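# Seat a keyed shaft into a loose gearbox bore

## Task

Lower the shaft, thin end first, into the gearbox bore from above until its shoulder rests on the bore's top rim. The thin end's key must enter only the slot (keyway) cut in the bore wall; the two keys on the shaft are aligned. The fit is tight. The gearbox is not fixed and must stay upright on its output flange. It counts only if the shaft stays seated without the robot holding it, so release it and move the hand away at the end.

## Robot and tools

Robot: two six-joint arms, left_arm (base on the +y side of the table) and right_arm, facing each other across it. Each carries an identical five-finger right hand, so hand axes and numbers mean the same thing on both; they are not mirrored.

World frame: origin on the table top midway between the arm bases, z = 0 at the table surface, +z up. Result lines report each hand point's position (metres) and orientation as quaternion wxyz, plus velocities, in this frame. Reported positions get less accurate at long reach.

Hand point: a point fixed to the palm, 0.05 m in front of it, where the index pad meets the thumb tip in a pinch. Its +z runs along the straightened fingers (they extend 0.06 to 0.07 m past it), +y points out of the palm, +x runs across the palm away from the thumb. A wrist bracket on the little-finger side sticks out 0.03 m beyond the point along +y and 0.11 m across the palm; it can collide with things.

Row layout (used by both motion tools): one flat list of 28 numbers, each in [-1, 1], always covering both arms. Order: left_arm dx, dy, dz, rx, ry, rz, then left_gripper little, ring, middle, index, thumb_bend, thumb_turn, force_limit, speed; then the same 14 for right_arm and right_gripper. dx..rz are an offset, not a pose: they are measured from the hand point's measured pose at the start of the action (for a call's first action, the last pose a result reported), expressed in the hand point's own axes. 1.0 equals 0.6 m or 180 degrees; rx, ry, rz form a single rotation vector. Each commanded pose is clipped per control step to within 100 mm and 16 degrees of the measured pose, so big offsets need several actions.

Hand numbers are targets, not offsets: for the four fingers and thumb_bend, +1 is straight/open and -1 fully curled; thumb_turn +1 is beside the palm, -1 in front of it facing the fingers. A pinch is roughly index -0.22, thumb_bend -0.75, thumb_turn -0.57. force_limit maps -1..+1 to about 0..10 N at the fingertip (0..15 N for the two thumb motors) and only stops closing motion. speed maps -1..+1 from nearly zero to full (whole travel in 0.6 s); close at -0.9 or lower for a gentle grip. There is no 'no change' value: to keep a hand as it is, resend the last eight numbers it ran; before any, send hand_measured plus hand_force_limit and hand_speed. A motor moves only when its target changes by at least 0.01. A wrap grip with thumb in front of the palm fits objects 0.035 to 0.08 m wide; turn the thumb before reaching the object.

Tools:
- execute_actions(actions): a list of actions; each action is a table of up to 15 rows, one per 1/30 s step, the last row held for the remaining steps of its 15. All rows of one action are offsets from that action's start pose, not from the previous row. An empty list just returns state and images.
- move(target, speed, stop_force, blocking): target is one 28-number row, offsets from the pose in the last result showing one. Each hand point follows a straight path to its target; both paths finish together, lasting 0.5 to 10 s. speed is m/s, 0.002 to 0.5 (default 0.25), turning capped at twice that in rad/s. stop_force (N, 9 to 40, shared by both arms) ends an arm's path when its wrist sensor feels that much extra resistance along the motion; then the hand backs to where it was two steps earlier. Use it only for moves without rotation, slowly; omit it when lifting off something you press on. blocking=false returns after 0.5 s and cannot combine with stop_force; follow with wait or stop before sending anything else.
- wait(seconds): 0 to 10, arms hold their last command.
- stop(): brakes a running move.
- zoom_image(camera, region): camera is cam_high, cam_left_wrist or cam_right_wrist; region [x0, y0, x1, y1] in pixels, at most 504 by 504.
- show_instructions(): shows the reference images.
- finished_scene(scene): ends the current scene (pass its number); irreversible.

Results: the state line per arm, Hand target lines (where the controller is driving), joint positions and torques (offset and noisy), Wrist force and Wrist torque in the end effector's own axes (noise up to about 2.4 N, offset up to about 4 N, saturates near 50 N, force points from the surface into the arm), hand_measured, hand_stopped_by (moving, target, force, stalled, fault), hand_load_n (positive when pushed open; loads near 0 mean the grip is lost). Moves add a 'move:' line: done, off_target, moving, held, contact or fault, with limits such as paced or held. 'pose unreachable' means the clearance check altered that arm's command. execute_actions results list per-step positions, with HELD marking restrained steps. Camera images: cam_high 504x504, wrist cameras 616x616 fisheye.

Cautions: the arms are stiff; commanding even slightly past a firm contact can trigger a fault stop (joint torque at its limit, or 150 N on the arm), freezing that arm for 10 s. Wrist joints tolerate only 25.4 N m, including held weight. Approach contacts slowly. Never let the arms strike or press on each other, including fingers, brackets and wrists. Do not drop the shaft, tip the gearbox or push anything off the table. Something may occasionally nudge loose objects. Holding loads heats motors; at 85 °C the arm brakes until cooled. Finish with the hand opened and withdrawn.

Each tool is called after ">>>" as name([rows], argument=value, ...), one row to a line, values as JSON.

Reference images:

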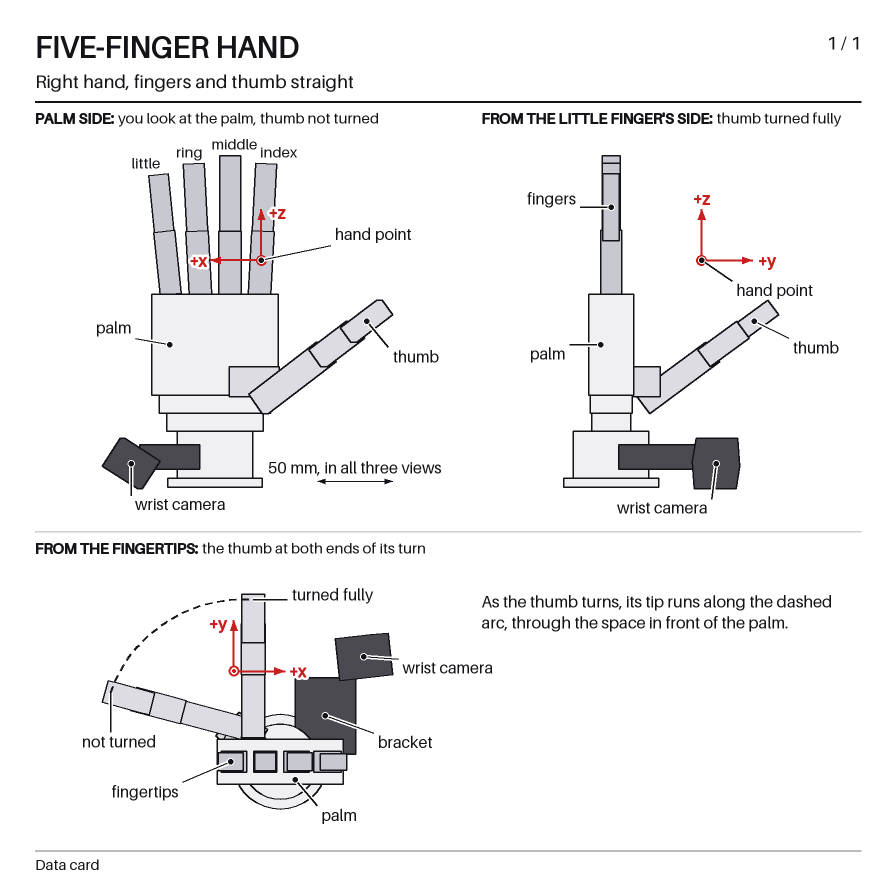

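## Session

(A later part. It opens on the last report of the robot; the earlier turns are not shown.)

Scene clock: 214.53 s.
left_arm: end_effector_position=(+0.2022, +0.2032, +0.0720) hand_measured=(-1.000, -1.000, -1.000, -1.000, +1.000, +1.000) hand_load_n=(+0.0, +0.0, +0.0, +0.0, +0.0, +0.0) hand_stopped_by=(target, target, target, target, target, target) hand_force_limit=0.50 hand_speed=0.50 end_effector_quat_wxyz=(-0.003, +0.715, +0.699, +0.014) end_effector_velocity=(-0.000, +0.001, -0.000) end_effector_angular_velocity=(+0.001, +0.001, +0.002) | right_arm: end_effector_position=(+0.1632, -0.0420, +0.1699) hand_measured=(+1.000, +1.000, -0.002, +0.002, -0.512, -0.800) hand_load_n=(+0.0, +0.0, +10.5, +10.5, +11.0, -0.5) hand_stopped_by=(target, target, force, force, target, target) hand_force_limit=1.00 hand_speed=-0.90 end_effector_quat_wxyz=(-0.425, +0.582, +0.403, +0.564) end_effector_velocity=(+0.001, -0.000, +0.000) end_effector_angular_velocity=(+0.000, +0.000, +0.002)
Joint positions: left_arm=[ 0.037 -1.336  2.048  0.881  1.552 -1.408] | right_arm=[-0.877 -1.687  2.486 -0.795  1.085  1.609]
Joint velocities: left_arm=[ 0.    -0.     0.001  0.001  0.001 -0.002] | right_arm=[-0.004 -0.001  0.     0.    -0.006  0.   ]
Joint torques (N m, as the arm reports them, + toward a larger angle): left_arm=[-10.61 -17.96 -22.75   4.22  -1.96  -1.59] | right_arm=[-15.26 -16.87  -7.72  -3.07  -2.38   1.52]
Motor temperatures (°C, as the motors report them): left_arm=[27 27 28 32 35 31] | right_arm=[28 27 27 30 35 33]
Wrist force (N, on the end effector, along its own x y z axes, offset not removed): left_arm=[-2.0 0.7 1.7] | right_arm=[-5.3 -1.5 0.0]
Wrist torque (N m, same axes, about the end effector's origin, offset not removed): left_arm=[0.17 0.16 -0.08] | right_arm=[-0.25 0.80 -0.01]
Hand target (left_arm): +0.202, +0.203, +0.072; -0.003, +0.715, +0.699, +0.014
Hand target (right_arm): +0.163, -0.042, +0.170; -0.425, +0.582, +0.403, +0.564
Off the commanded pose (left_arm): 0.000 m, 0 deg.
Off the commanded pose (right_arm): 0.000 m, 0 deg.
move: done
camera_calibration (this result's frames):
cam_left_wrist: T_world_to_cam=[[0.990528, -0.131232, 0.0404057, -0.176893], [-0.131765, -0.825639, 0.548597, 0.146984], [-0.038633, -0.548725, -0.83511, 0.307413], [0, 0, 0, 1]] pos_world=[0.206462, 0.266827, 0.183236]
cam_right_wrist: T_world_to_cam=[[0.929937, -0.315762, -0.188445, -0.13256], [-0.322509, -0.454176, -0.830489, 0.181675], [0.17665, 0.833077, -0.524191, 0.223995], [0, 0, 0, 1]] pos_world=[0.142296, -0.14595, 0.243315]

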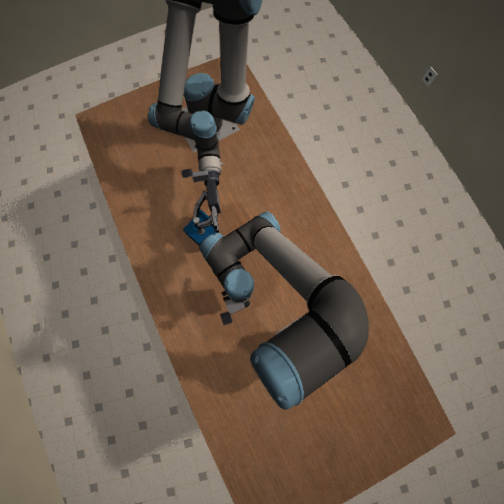

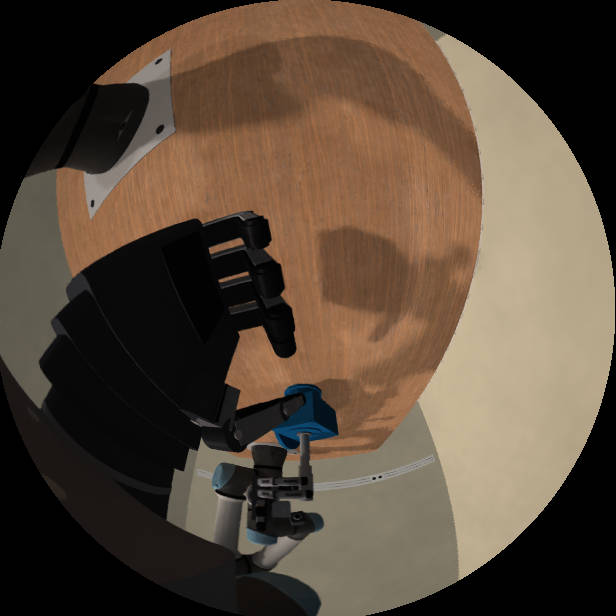

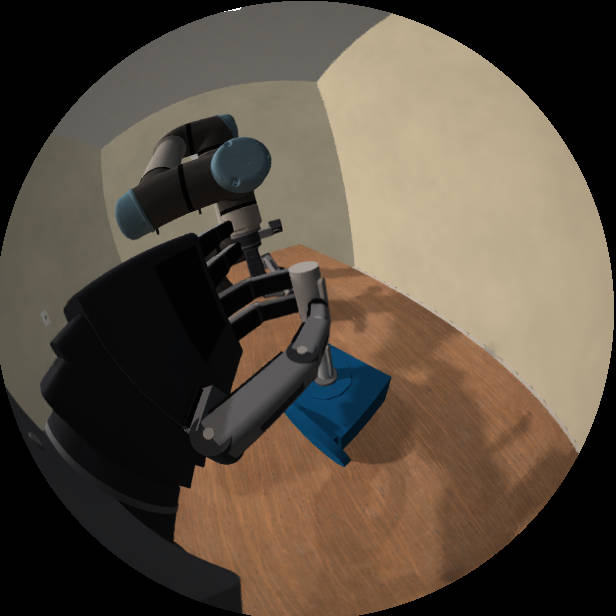

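>>> execute_actions(actions=[])

>>> zoom_image(camera="cam_left_wrist", region=[260,400,360,530])

Scene clock: 215.03 s.
left_arm: end_effector_position=(+0.2022, +0.2032, +0.0720) hand_measured=(-1.000, -1.000, -1.000, -1.000, +1.000, +1.000) hand_load_n=(+0.0, +0.0, +0.0, +0.0, +0.0, +0.0) hand_stopped_by=(target, target, target, target, target, target) hand_force_limit=0.50 hand_speed=0.50 end_effector_quat_wxyz=(-0.003, +0.715, +0.699, +0.014) end_effector_velocity=(+0.000, -0.000, +0.001) end_effector_angular_velocity=(+0.000, -0.001, -0.000) | right_arm: end_effector_position=(+0.1632, -0.0420, +0.1699) hand_measured=(+1.000, +1.000, -0.002, +0.002, -0.512, -0.800) hand_load_n=(+0.0, +0.0, +11.0, +10.5, +11.0, -0.5) hand_stopped_by=(target, target, force, force, target, target) hand_force_limit=1.00 hand_speed=-0.90 end_effector_quat_wxyz=(-0.425, +0.582, +0.403, +0.564) end_effector_velocity=(-0.000, -0.000, +0.000) end_effector_angular_velocity=(+0.000, -0.001, -0.001)
Joint positions: left_arm=[ 0.037 -1.336  2.048  0.881  1.552 -1.408] | right_arm=[-0.878 -1.687  2.486 -0.795  1.084  1.609]
Joint velocities: left_arm=[-0.    -0.    -0.001  0.002 -0.001 -0.   ] | right_arm=[ 0.001 -0.     0.001 -0.001  0.001 -0.   ]
Joint torques (N m, as the arm reports them, + toward a larger angle): left_arm=[-10.66 -17.74 -22.6    4.21  -1.93  -1.5 ] | right_arm=[-15.25 -17.54  -7.21  -3.14  -2.42   1.64]
Motor temperatures (°C, as the motors report them): left_arm=[27 27 28 32 35 31] | right_arm=[28 27 27 30 35 33]
Wrist force (N, on the end effector, along its own x y z axes, offset not removed): left_arm=[-2.5 -1.8 1.3] | right_arm=[-1.5 -0.8 2.4]
Wrist torque (N m, same axes, about the end effector's origin, offset not removed): left_arm=[-0.16 0.47 -0.08] | right_arm=[-0.15 0.14 0.32]
Hand target (left_arm): +0.202, +0.203, +0.072; -0.003, +0.715, +0.699, +0.014
Hand target (right_arm): +0.163, -0.042, +0.170; -0.425, +0.582, +0.403, +0.564
Off the commanded pose (left_arm): 0.000 m, 0 deg.
Off the commanded pose (right_arm): 0.000 m, 0 deg.
camera_calibration (this result's frames):
cam_left_wrist: T_world_to_cam=[[0.990528, -0.131232, 0.0404057, -0.176894], [-0.131765, -0.825639, 0.548597, 0.146984], [-0.0386329, -0.548725, -0.83511, 0.307413], [0, 0, 0, 1]] pos_world=[0.206462, 0.266827, 0.183236]
cam_right_wrist: T_world_to_cam=[[0.930007, -0.315557, -0.188445, -0.132578], [-0.322407, -0.454237, -0.830495, 0.181661], [0.17647, 0.833122, -0.524181, 0.224028], [0, 0, 0, 1]] pos_world=[0.142333, -0.145961, 0.243316]

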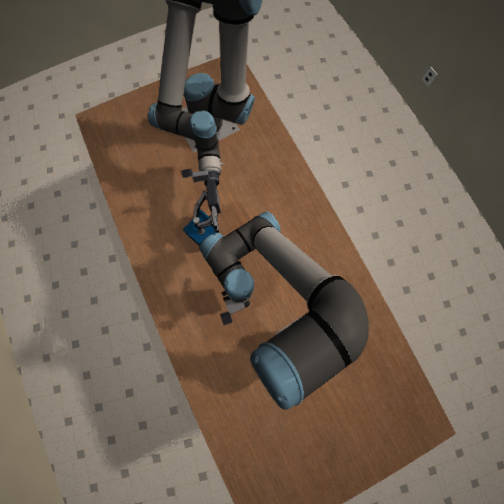

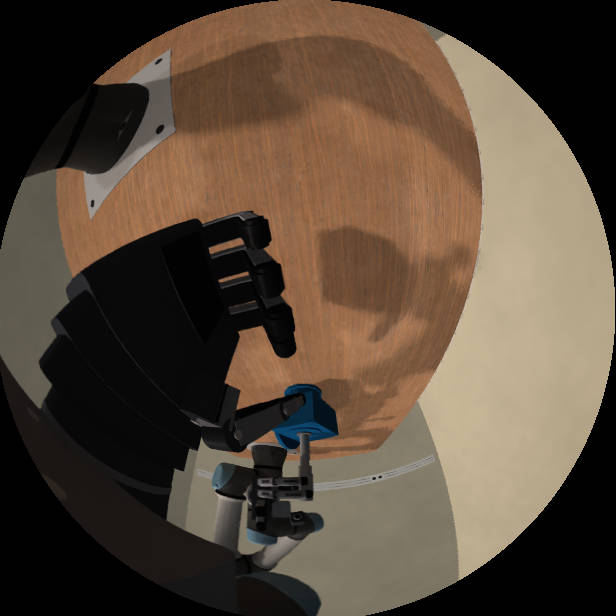

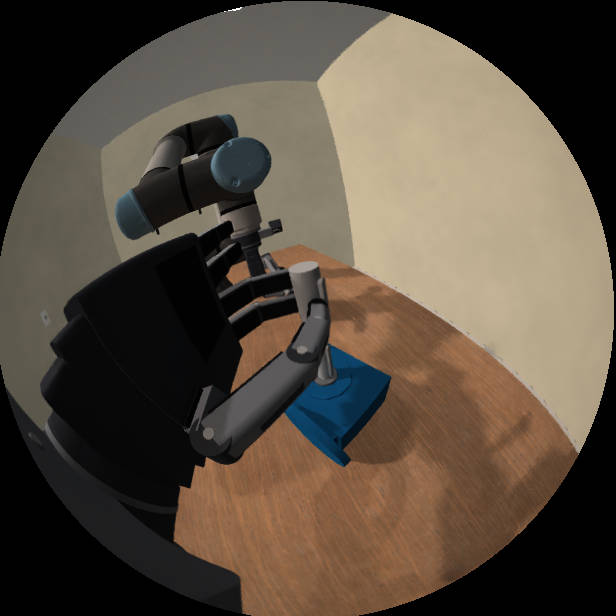

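Region (260, 400, 360, 530) of cam_left_wrist's 616x616 image, scaled by 3.877, with more detail than that image has; it fills the left 388 columns of this view, and the rest is white.

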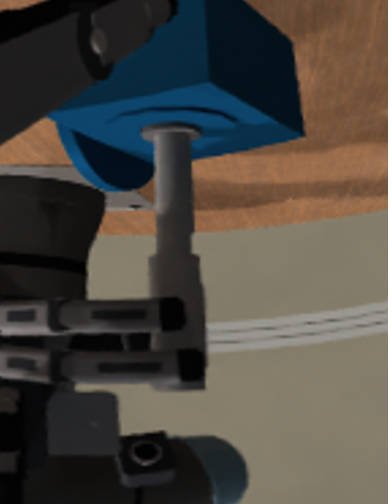

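>>> zoom_image(camera="cam_right_wrist", region=[270,250,370,400])

>>> zoom_image(camera="cam_high", region=[170,180,250,260])

Region (270, 250, 370, 400) of cam_right_wrist's 616x616 image, scaled by 3.360, with more detail than that image has.

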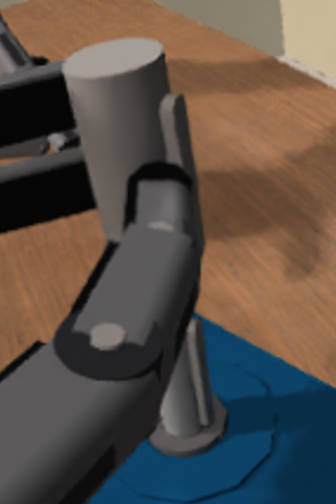

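Region (170, 180, 250, 260) of cam_high's 504x504 image, scaled by 6.300, with more detail than that image has.

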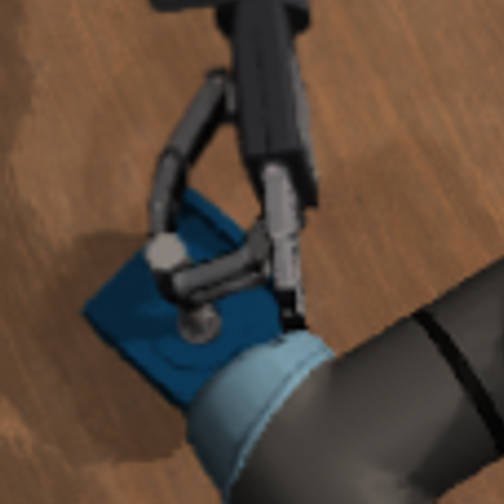

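>>> move(target=[-0.2,0.267,-0.03,0,0,0.3,-1,-1,-1,-1,1,1,0.5,0.5,0,0,0,0,0,0,1,1,-0.36,-0.36,-0.52,-0.8,1,-0.9])

Scene clock: 218.20 s.
left_arm: end_effector_position=(+0.3592, +0.0789, +0.0895) hand_measured=(-1.000, -1.000, -1.000, -1.000, +1.000, +1.000) hand_load_n=(+0.0, +0.0, +0.0, +0.0, +0.0, +0.0) hand_stopped_by=(target, target, target, target, target, target) hand_force_limit=0.50 hand_speed=0.50 end_effector_quat_wxyz=(-0.009, +0.954, +0.298, +0.012) end_effector_velocity=(+0.001, -0.001, -0.000) end_effector_angular_velocity=(+0.002, +0.004, -0.004) | right_arm: end_effector_position=(+0.1632, -0.0420, +0.1699) hand_measured=(+1.000, +1.000, -0.002, +0.002, -0.512, -0.800) hand_load_n=(+0.0, +0.0, +11.0, +10.5, +11.0, -0.5) hand_stopped_by=(target, target, force, force, target, target) hand_force_limit=1.00 hand_speed=-0.90 end_effector_quat_wxyz=(-0.425, +0.582, +0.403, +0.564) end_effector_velocity=(-0.000, +0.000, +0.000) end_effector_angular_velocity=(+0.001, -0.000, +0.000)
Joint positions: left_arm=[ 0.449 -0.933  1.365  1.151  1.544 -0.054] | right_arm=[-0.878 -1.687  2.486 -0.795  1.084  1.609]
Joint velocities: left_arm=[ 0.002  0.006 -0.008  0.006  0.002  0.006] | right_arm=[ 0. -0. -0. -0.  0.  0.]
Joint torques (N m, as the arm reports them, + toward a larger angle): left_arm=[ 12.98 -36.57 -25.97   4.17   1.82   2.06] | right_arm=[-14.88 -17.07  -7.11  -3.09  -2.28   1.63]
Motor temperatures (°C, as the motors report them): left_arm=[27 27 28 32 35 31] | right_arm=[28 27 27 30 35 33]
Wrist force (N, on the end effector, along its own x y z axes, offset not removed): left_arm=[-0.7 2.8 1.6] | right_arm=[-1.5 -1.3 0.1]
Wrist torque (N m, same axes, about the end effector's origin, offset not removed): left_arm=[0.39 0.24 -0.05] | right_arm=[-0.26 0.33 0.31]
Hand target (left_arm): +0.359, +0.079, +0.090; -0.009, +0.955, +0.298, +0.012
Hand target (right_arm): +0.163, -0.042, +0.170; -0.425, +0.582, +0.403, +0.564
Off the commanded pose (left_arm): 0.000 m, 0 deg.
Off the commanded pose (right_arm): 0.000 m, 0 deg.
move: done
camera_calibration (this result's frames):
cam_left_wrist: T_world_to_cam=[[0.477077, -0.878735, 0.0149086, -0.103749], [-0.738681, -0.391734, 0.548538, 0.23916], [-0.476179, -0.272708, -0.835993, 0.395315], [0, 0, 0, 1]] pos_world=[0.4144, 0.110325, 0.200839]
cam_right_wrist: T_world_to_cam=[[0.930007, -0.315557, -0.188445, -0.132578], [-0.322407, -0.454237, -0.830496, 0.181661], [0.17647, 0.833122, -0.524181, 0.224028], [0, 0, 0, 1]] pos_world=[0.142333, -0.145961, 0.243316]

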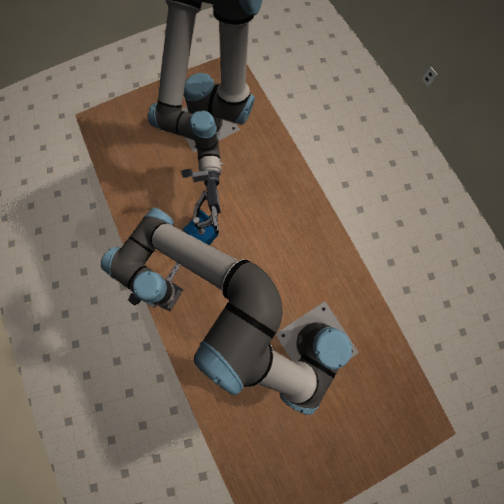

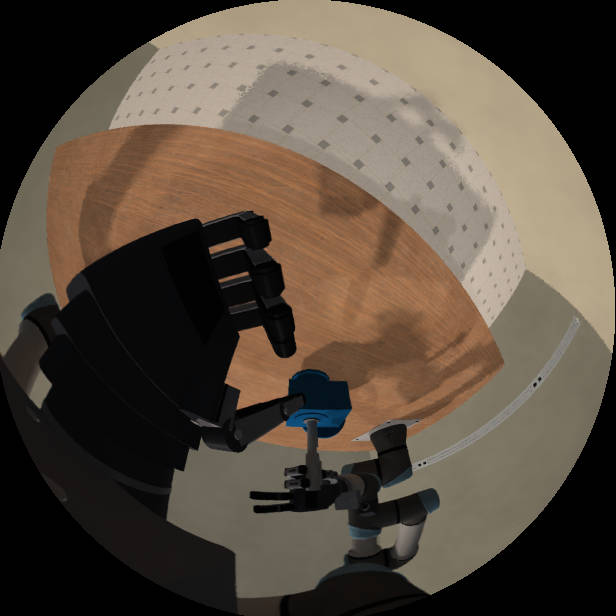

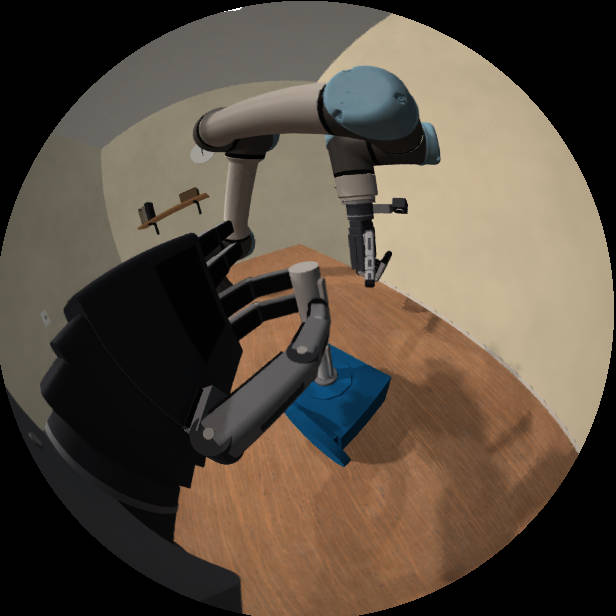

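>>> zoom_image(camera="cam_left_wrist", region=[275,400,355,500])

Region (275, 400, 355, 500) of cam_left_wrist's 616x616 image, scaled by 5.040, with more detail than that image has; it fills the left 403 columns of this view, and the rest is white.

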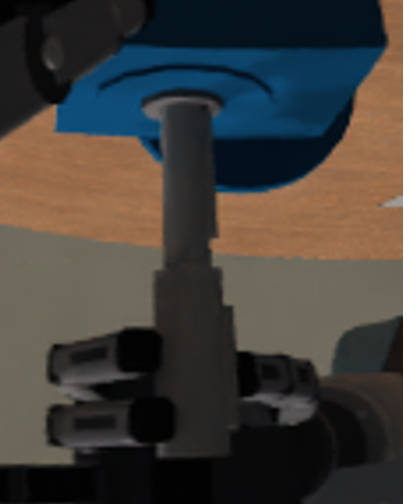

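>>> move(target=[0,0,0,0,0,0,-1,-1,-1,-1,1,1,0.5,0.5,0.001,0.0022,0,0,0,0.005,1,1,-0.36,-0.36,-0.52,-0.8,1,-0.9], speed=0.01)

>>> move(target=[0,0,0,0,0,0,-1,-1,-1,-1,1,1,0.5,0.5,-0.02,0.001,0,0,0,0,1,1,-0.36,-0.36,-0.52,-0.8,1,-0.9], speed=0.004, stop_force=12)

>>> zoom_image(camera="cam_right_wrist", region=[305,355,350,400])

Scene clock: 219.60 s.
left_arm: end_effector_position=(+0.3592, +0.0789, +0.0895) hand_measured=(-1.000, -1.000, -1.000, -1.000, +1.000, +1.000) hand_load_n=(+0.0, +0.0, +0.0, +0.0, +0.0, +0.0) hand_stopped_by=(target, target, target, target, target, target) hand_force_limit=0.50 hand_speed=0.50 end_effector_quat_wxyz=(-0.009, +0.954, +0.298, +0.012) end_effector_velocity=(-0.000, +0.000, -0.000) end_effector_angular_velocity=(+0.001, +0.001, +0.002) | right_arm: end_effector_position=(+0.1645, -0.0424, +0.1704) hand_measured=(+1.000, +1.000, -0.002, +0.002, -0.512, -0.800) hand_load_n=(+0.0, +0.0, +10.5, +10.0, +11.5, +0.5) hand_stopped_by=(target, target, force, force, target, target) hand_force_limit=1.00 hand_speed=-0.90 end_effector_quat_wxyz=(-0.429, +0.585, +0.399, +0.561) end_effector_velocity=(+0.001, -0.000, -0.000) end_effector_angular_velocity=(-0.000, +0.004, -0.002)
Joint positions: left_arm=[ 0.449 -0.933  1.365  1.151  1.544 -0.054] | right_arm=[-0.885 -1.692  2.484 -0.789  1.077  1.624]
Joint velocities: left_arm=[-0.     0.001  0.001  0.     0.001 -0.002] | right_arm=[-0.002 -0.001 -0.001  0.003 -0.     0.003]
Joint torques (N m, as the arm reports them, + toward a larger angle): left_arm=[-11.04 -49.27  -7.79   0.33  -1.87  -1.42] | right_arm=[-14.88 -21.52 -32.97  -2.67  -2.32   1.15]
Motor temperatures (°C, as the motors report them): left_arm=[27 27 28 32 35 31] | right_arm=[28 27 27 30 35 33]
Wrist force (N, on the end effector, along its own x y z axes, offset not removed): left_arm=[-4.6 -2.6 -0.1] | right_arm=[-12.2 -0.7 0.6]
Wrist torque (N m, same axes, about the end effector's origin, offset not removed): left_arm=[-0.44 0.67 -0.28] | right_arm=[-0.33 0.40 -0.16]
Hand target (left_arm): +0.359, +0.079, +0.089; -0.009, +0.954, +0.298, +0.012
Hand target (right_arm): +0.165, -0.042, +0.170; -0.429, +0.585, +0.399, +0.560
Off the commanded pose (left_arm): 0.000 m, 0 deg.
Off the commanded pose (right_arm): 0.000 m, 0 deg.
move: done
camera_calibration (this result's frames):
cam_left_wrist: T_world_to_cam=[[0.477178, -0.87868, 0.0149063, -0.103773], [-0.738633, -0.391818, 0.548543, 0.239204], [-0.476153, -0.272763, -0.835989, 0.395346], [0, 0, 0, 1]] pos_world=[0.414448, 0.110377, 0.200839]
cam_right_wrist: T_world_to_cam=[[0.927094, -0.314663, -0.203674, -0.130664], [-0.334669, -0.450197, -0.82784, 0.18405], [0.168797, 0.835649, -0.522683, 0.22555], [0, 0, 0, 1]] pos_world=[0.144661, -0.146738, 0.243642]

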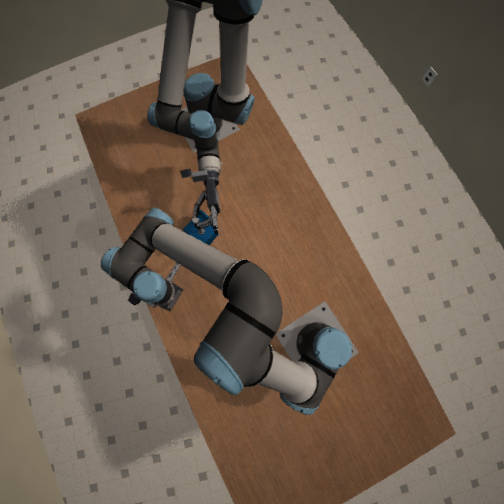

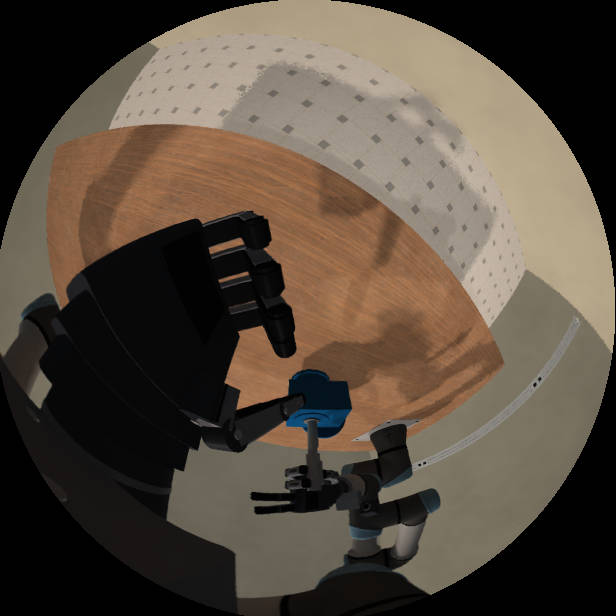

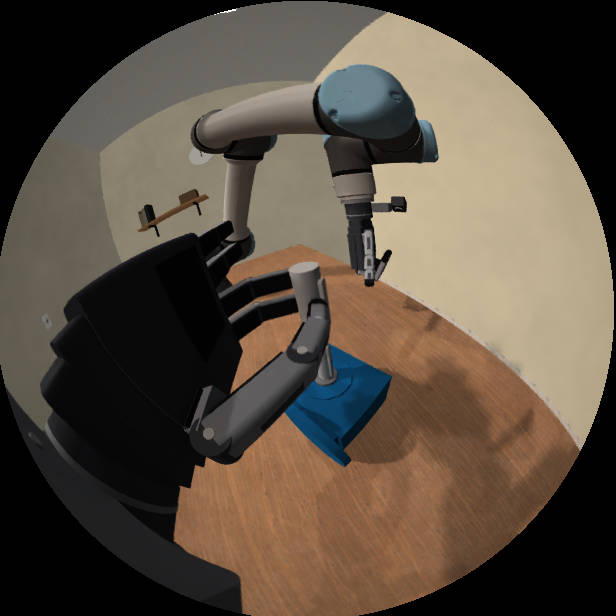

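Scene clock: 220.17 s.
left_arm: end_effector_position=(+0.3592, +0.0789, +0.0895) hand_measured=(-1.000, -1.000, -1.000, -1.000, +1.000, +1.000) hand_load_n=(+0.0, +0.0, +0.0, +0.0, +0.0, +0.0) hand_stopped_by=(target, target, target, target, target, target) hand_force_limit=0.50 hand_speed=0.50 end_effector_quat_wxyz=(-0.009, +0.954, +0.298, +0.012) end_effector_velocity=(+0.000, -0.001, -0.000) end_effector_angular_velocity=(-0.001, -0.001, -0.000) | right_arm: end_effector_position=(+0.1645, -0.0424, +0.1697) hand_measured=(+1.000, +1.000, -0.002, +0.002, -0.512, -0.800) hand_load_n=(+0.0, +0.0, +11.5, +11.0, +11.0, -1.5) hand_stopped_by=(target, target, force, force, target, target) hand_force_limit=1.00 hand_speed=-0.90 end_effector_quat_wxyz=(-0.429, +0.585, +0.399, +0.561) end_effector_velocity=(+0.000, +0.000, +0.002) end_effector_angular_velocity=(+0.000, -0.000, -0.000)
Joint positions: left_arm=[ 0.449 -0.933  1.365  1.151  1.544 -0.054] | right_arm=[-0.885 -1.689  2.485 -0.793  1.077  1.624]
Joint velocities: left_arm=[-0.     0.    -0.    -0.002 -0.    -0.   ] | right_arm=[-0.    -0.004 -0.002  0.006  0.     0.   ]
Joint torques (N m, as the arm reports them, + toward a larger angle): left_arm=[ -6.55 -49.24  -8.49   0.45  -1.81  -1.36] | right_arm=[-12.37 -12.95 -21.9    2.51  -0.83   0.66]
Motor temperatures (°C, as the motors report them): left_arm=[27 27 28 32 35 31] | right_arm=[28 27 27 30 35 33]
Wrist force (N, on the end effector, along its own x y z axes, offset not removed): left_arm=[-1.9 1.5 2.2] | right_arm=[10.6 -2.5 5.8]
Wrist torque (N m, same axes, about the end effector's origin, offset not removed): left_arm=[0.32 0.07 -0.18] | right_arm=[-0.22 -0.23 0.37]
Hand target (left_arm): +0.359, +0.079, +0.089; -0.009, +0.954, +0.298, +0.012
Hand target (right_arm): +0.165, -0.042, +0.170; -0.429, +0.585, +0.399, +0.561
Off the commanded pose (left_arm): 0.000 m, 0 deg.
Off the commanded pose (right_arm): 0.011 m, 0 deg.
move: contact (right_arm)
camera_calibration (this result's frames):
cam_left_wrist: T_world_to_cam=[[0.47716, -0.87869, 0.014907, -0.103768], [-0.738643, -0.391803, 0.548541, 0.239196], [-0.476156, -0.272752, -0.835991, 0.39534], [0, 0, 0, 1]] pos_world=[0.414438, 0.110368, 0.200838]
cam_right_wrist: T_world_to_cam=[[0.927123, -0.314636, -0.203586, -0.130858], [-0.334557, -0.450102, -0.827937, 0.183433], [0.168865, 0.835711, -0.522563, 0.225108], [0, 0, 0, 1]] pos_world=[0.144678, -0.146734, 0.242863]

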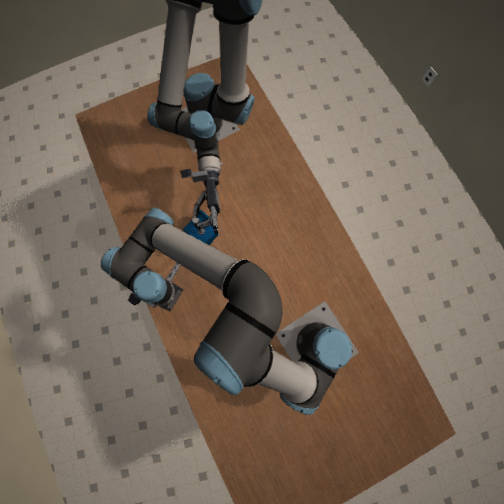

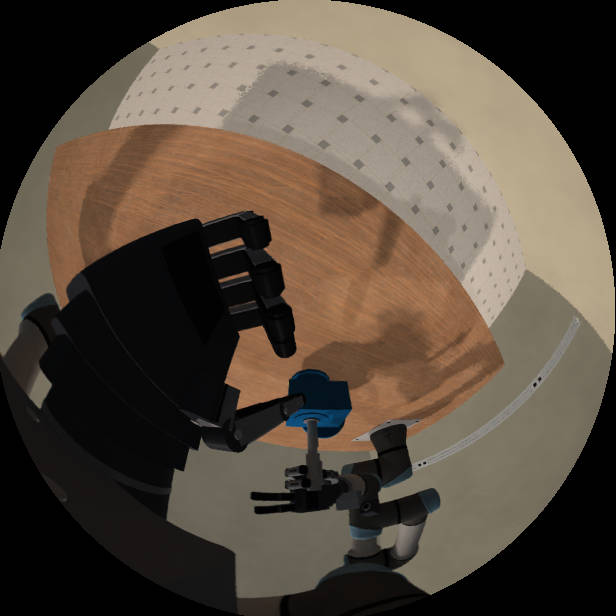

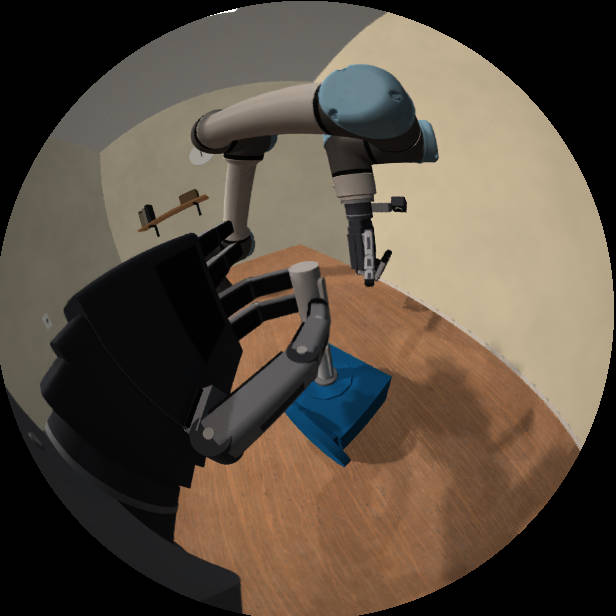

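Region (305, 355, 350, 400) of cam_right_wrist's 616x616 image, scaled by 11.200, with more detail than that image has.

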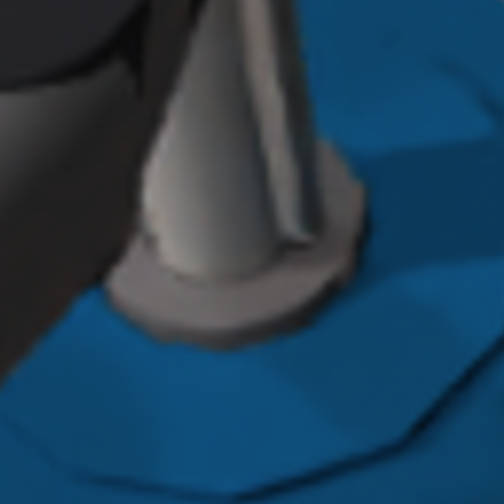

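>>> move(target=[0,0,0,0,0,0,-1,-1,-1,-1,1,1,0.5,0.5,0,0,0,0,0,0,1,1,0.08,0.08,-0.52,-0.8,1,-0.8])

>>> zoom_image(camera="cam_left_wrist", region=[275,400,355,500])

Scene clock: 221.00 s.
left_arm: end_effector_position=(+0.3592, +0.0789, +0.0895) hand_measured=(-1.000, -1.000, -1.000, -1.000, +1.000, +1.000) hand_load_n=(+0.0, +0.0, +0.0, +0.0, +0.0, +0.0) hand_stopped_by=(target, target, target, target, target, target) hand_force_limit=0.50 hand_speed=0.50 end_effector_quat_wxyz=(-0.009, +0.954, +0.298, +0.012) end_effector_velocity=(+0.000, -0.000, +0.000) end_effector_angular_velocity=(-0.001, -0.001, -0.000) | right_arm: end_effector_position=(+0.1645, -0.0424, +0.1697) hand_measured=(+1.000, +1.000, +0.080, +0.080, -0.520, -0.800) hand_load_n=(+0.0, +0.0, +0.0, +0.0, +0.0, +0.0) hand_stopped_by=(target, target, target, target, target, target) hand_force_limit=1.00 hand_speed=-0.80 end_effector_quat_wxyz=(-0.429, +0.585, +0.399, +0.561) end_effector_velocity=(+0.001, +0.000, +0.001) end_effector_angular_velocity=(+0.001, -0.002, -0.001)
Joint positions: left_arm=[ 0.449 -0.933  1.365  1.151  1.544 -0.054] | right_arm=[-0.885 -1.689  2.485 -0.793  1.077  1.625]
Joint velocities: left_arm=[ 0.     0.    -0.001 -0.    -0.001  0.   ] | right_arm=[-0.     0.    -0.001 -0.001  0.001 -0.001]
Joint torques (N m, as the arm reports them, + toward a larger angle): left_arm=[ -5.35 -48.34  -9.49   0.44  -1.79  -1.32] | right_arm=[-12.37  -0.77  -6.13  -2.77  -0.76  -1.56]
Motor temperatures (°C, as the motors report them): left_arm=[27 27 28 32 35 31] | right_arm=[28 27 27 30 35 33]
Wrist force (N, on the end effector, along its own x y z axes, offset not removed): left_arm=[-3.5 2.2 2.1] | right_arm=[0.5 -2.5 0.3]
Wrist torque (N m, same axes, about the end effector's origin, offset not removed): left_arm=[0.21 0.45 -0.20] | right_arm=[-0.63 0.16 0.25]
Hand target (left_arm): +0.359, +0.079, +0.089; -0.009, +0.954, +0.298, +0.012
Hand target (right_arm): +0.165, -0.042, +0.170; -0.429, +0.585, +0.399, +0.561
Off the commanded pose (left_arm): 0.000 m, 0 deg.
Off the commanded pose (right_arm): 0.000 m, 0 deg.
move: done
camera_calibration (this result's frames):
cam_left_wrist: T_world_to_cam=[[0.47716, -0.87869, 0.0149075, -0.103769], [-0.738643, -0.391803, 0.548541, 0.239196], [-0.476156, -0.272753, -0.835991, 0.39534], [0, 0, 0, 1]] pos_world=[0.414439, 0.110368, 0.200839]
cam_right_wrist: T_world_to_cam=[[0.92712, -0.314628, -0.20361, -0.130853], [-0.334566, -0.450065, -0.827953, 0.183463], [0.168859, 0.835734, -0.522528, 0.225106], [0, 0, 0, 1]] pos_world=[0.144686, -0.146729, 0.24288]

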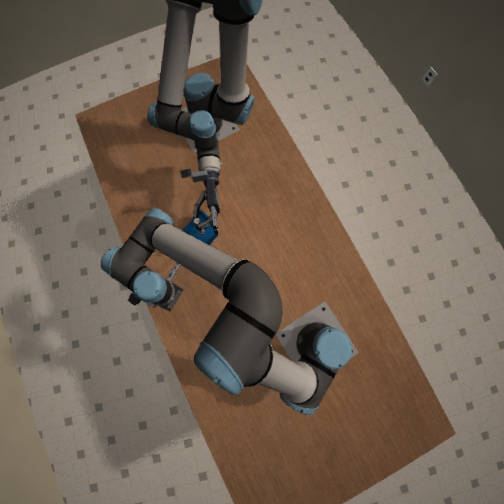

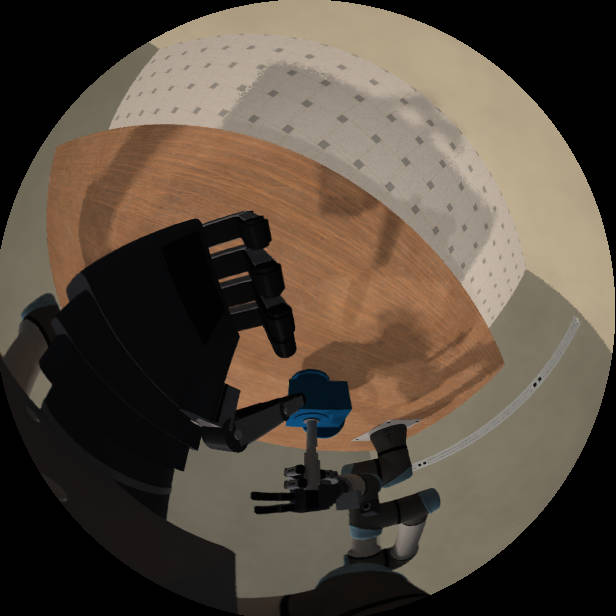

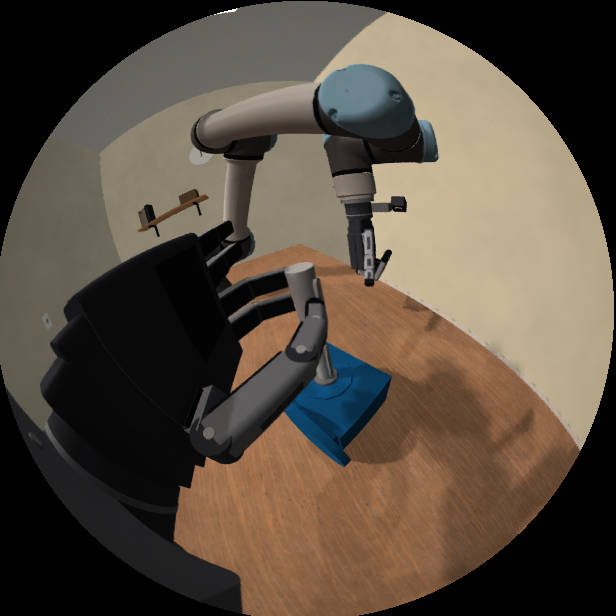

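Region (275, 400, 355, 500) of cam_left_wrist's 616x616 image, scaled by 5.040, with more detail than that image has; it fills the left 403 columns of this view, and the rest is white.

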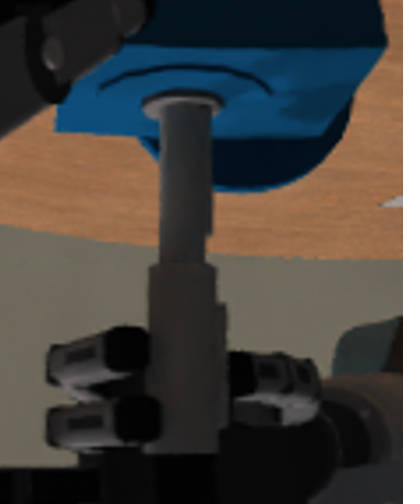

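>>> move(target=[0,0,0,0,0,0,-1,-1,-1,-1,1,1,0.5,0.5,0,0.0065,-0.002,0,0,0,1,1,0.08,0.08,-0.52,-0.8,1,-0.8], speed=0.003)

>>> zoom_image(camera="cam_left_wrist", region=[275,400,355,500])

>>> zoom_image(camera="cam_right_wrist", region=[305,355,350,400])

Scene clock: 222.77 s.
left_arm: end_effector_position=(+0.3592, +0.0789, +0.0895) hand_measured=(-1.000, -1.000, -1.000, -1.000, +1.000, +1.000) hand_load_n=(+0.0, +0.0, +0.0, +0.0, +0.0, +0.0) hand_stopped_by=(target, target, target, target, target, target) hand_force_limit=0.50 hand_speed=0.50 end_effector_quat_wxyz=(-0.009, +0.954, +0.298, +0.012) end_effector_velocity=(+0.000, +0.000, -0.000) end_effector_angular_velocity=(+0.000, -0.000, +0.001) | right_arm: end_effector_position=(+0.1678, -0.0448, +0.1695) hand_measured=(+1.000, +1.000, +0.080, +0.080, -0.520, -0.800) hand_load_n=(+0.0, +0.0, +0.0, +0.0, +0.0, +0.0) hand_stopped_by=(target, target, target, target, target, target) hand_force_limit=1.00 hand_speed=-0.80 end_effector_quat_wxyz=(-0.429, +0.585, +0.399, +0.561) end_effector_velocity=(+0.001, -0.000, +0.000) end_effector_angular_velocity=(+0.001, -0.000, -0.000)
Joint positions: left_arm=[ 0.449 -0.933  1.365  1.151  1.544 -0.054] | right_arm=[-0.903 -1.693  2.489 -0.793  1.059  1.624]
Joint velocities: left_arm=[-0.     0.     0.    -0.    -0.001 -0.001] | right_arm=[-0.002 -0.    -0.    -0.001 -0.001  0.   ]
Joint torques (N m, as the arm reports them, + toward a larger angle): left_arm=[ -5.63 -48.75  -8.84   0.43  -1.73  -1.31] | right_arm=[-15.23 -17.23  -6.45  -2.89  -2.45  -1.53]
Motor temperatures (°C, as the motors report them): left_arm=[27 27 28 32 35 31] | right_arm=[28 27 27 30 35 33]
Wrist force (N, on the end effector, along its own x y z axes, offset not removed): left_arm=[-3.6 0.3 0.2] | right_arm=[-0.8 -5.5 1.0]
Wrist torque (N m, same axes, about the end effector's origin, offset not removed): left_arm=[-0.03 0.45 -0.11] | right_arm=[-0.91 0.16 0.07]
Hand target (left_arm): +0.359, +0.079, +0.089; -0.009, +0.954, +0.298, +0.012
Hand target (right_arm): +0.168, -0.045, +0.170; -0.429, +0.585, +0.399, +0.561
Off the commanded pose (left_arm): 0.000 m, 0 deg.
Off the commanded pose (right_arm): 0.000 m, 0 deg.
move: done
camera_calibration (this result's frames):
cam_left_wrist: T_world_to_cam=[[0.47716, -0.87869, 0.0149071, -0.103768], [-0.738643, -0.391803, 0.548541, 0.239196], [-0.476157, -0.272753, -0.835991, 0.39534], [0, 0, 0, 1]] pos_world=[0.414438, 0.110367, 0.200839]
cam_right_wrist: T_world_to_cam=[[0.927115, -0.314634, -0.203625, -0.134687], [-0.33458, -0.450051, -0.827956, 0.183345], [0.168861, 0.835739, -0.522519, 0.226403], [0, 0, 0, 1]] pos_world=[0.147983, -0.149076, 0.242676]

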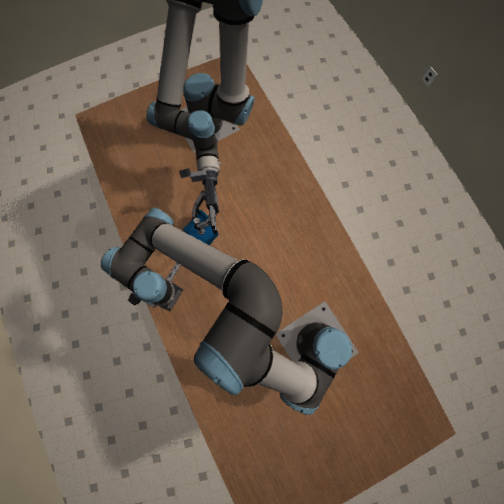

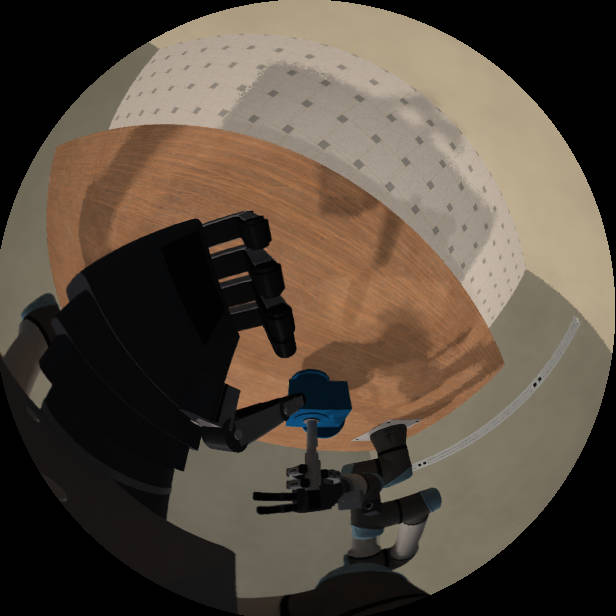

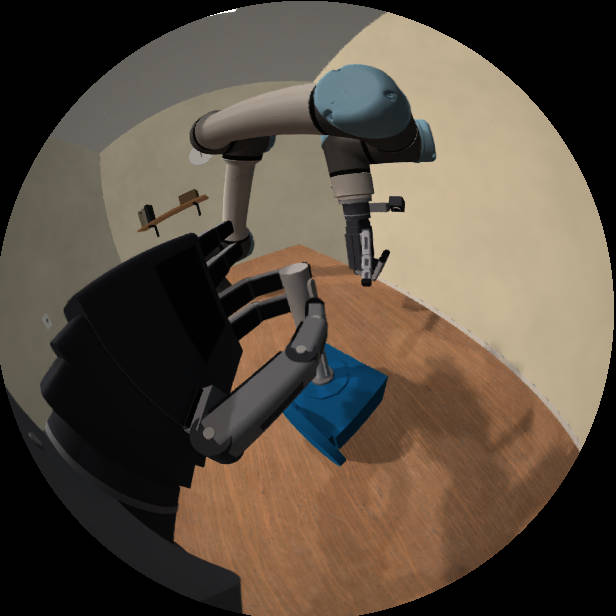

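Region (275, 400, 355, 500) of cam_left_wrist's 616x616 image, scaled by 5.040, with more detail than that image has; it fills the left 403 columns of this view, and the rest is white.

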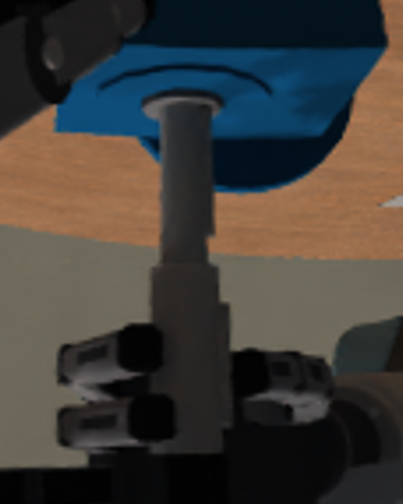

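Region (305, 355, 350, 400) of cam_right_wrist's 616x616 image, scaled by 11.200, with more detail than that image has.

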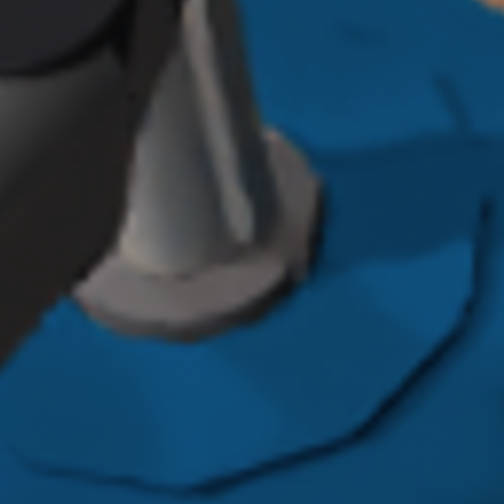

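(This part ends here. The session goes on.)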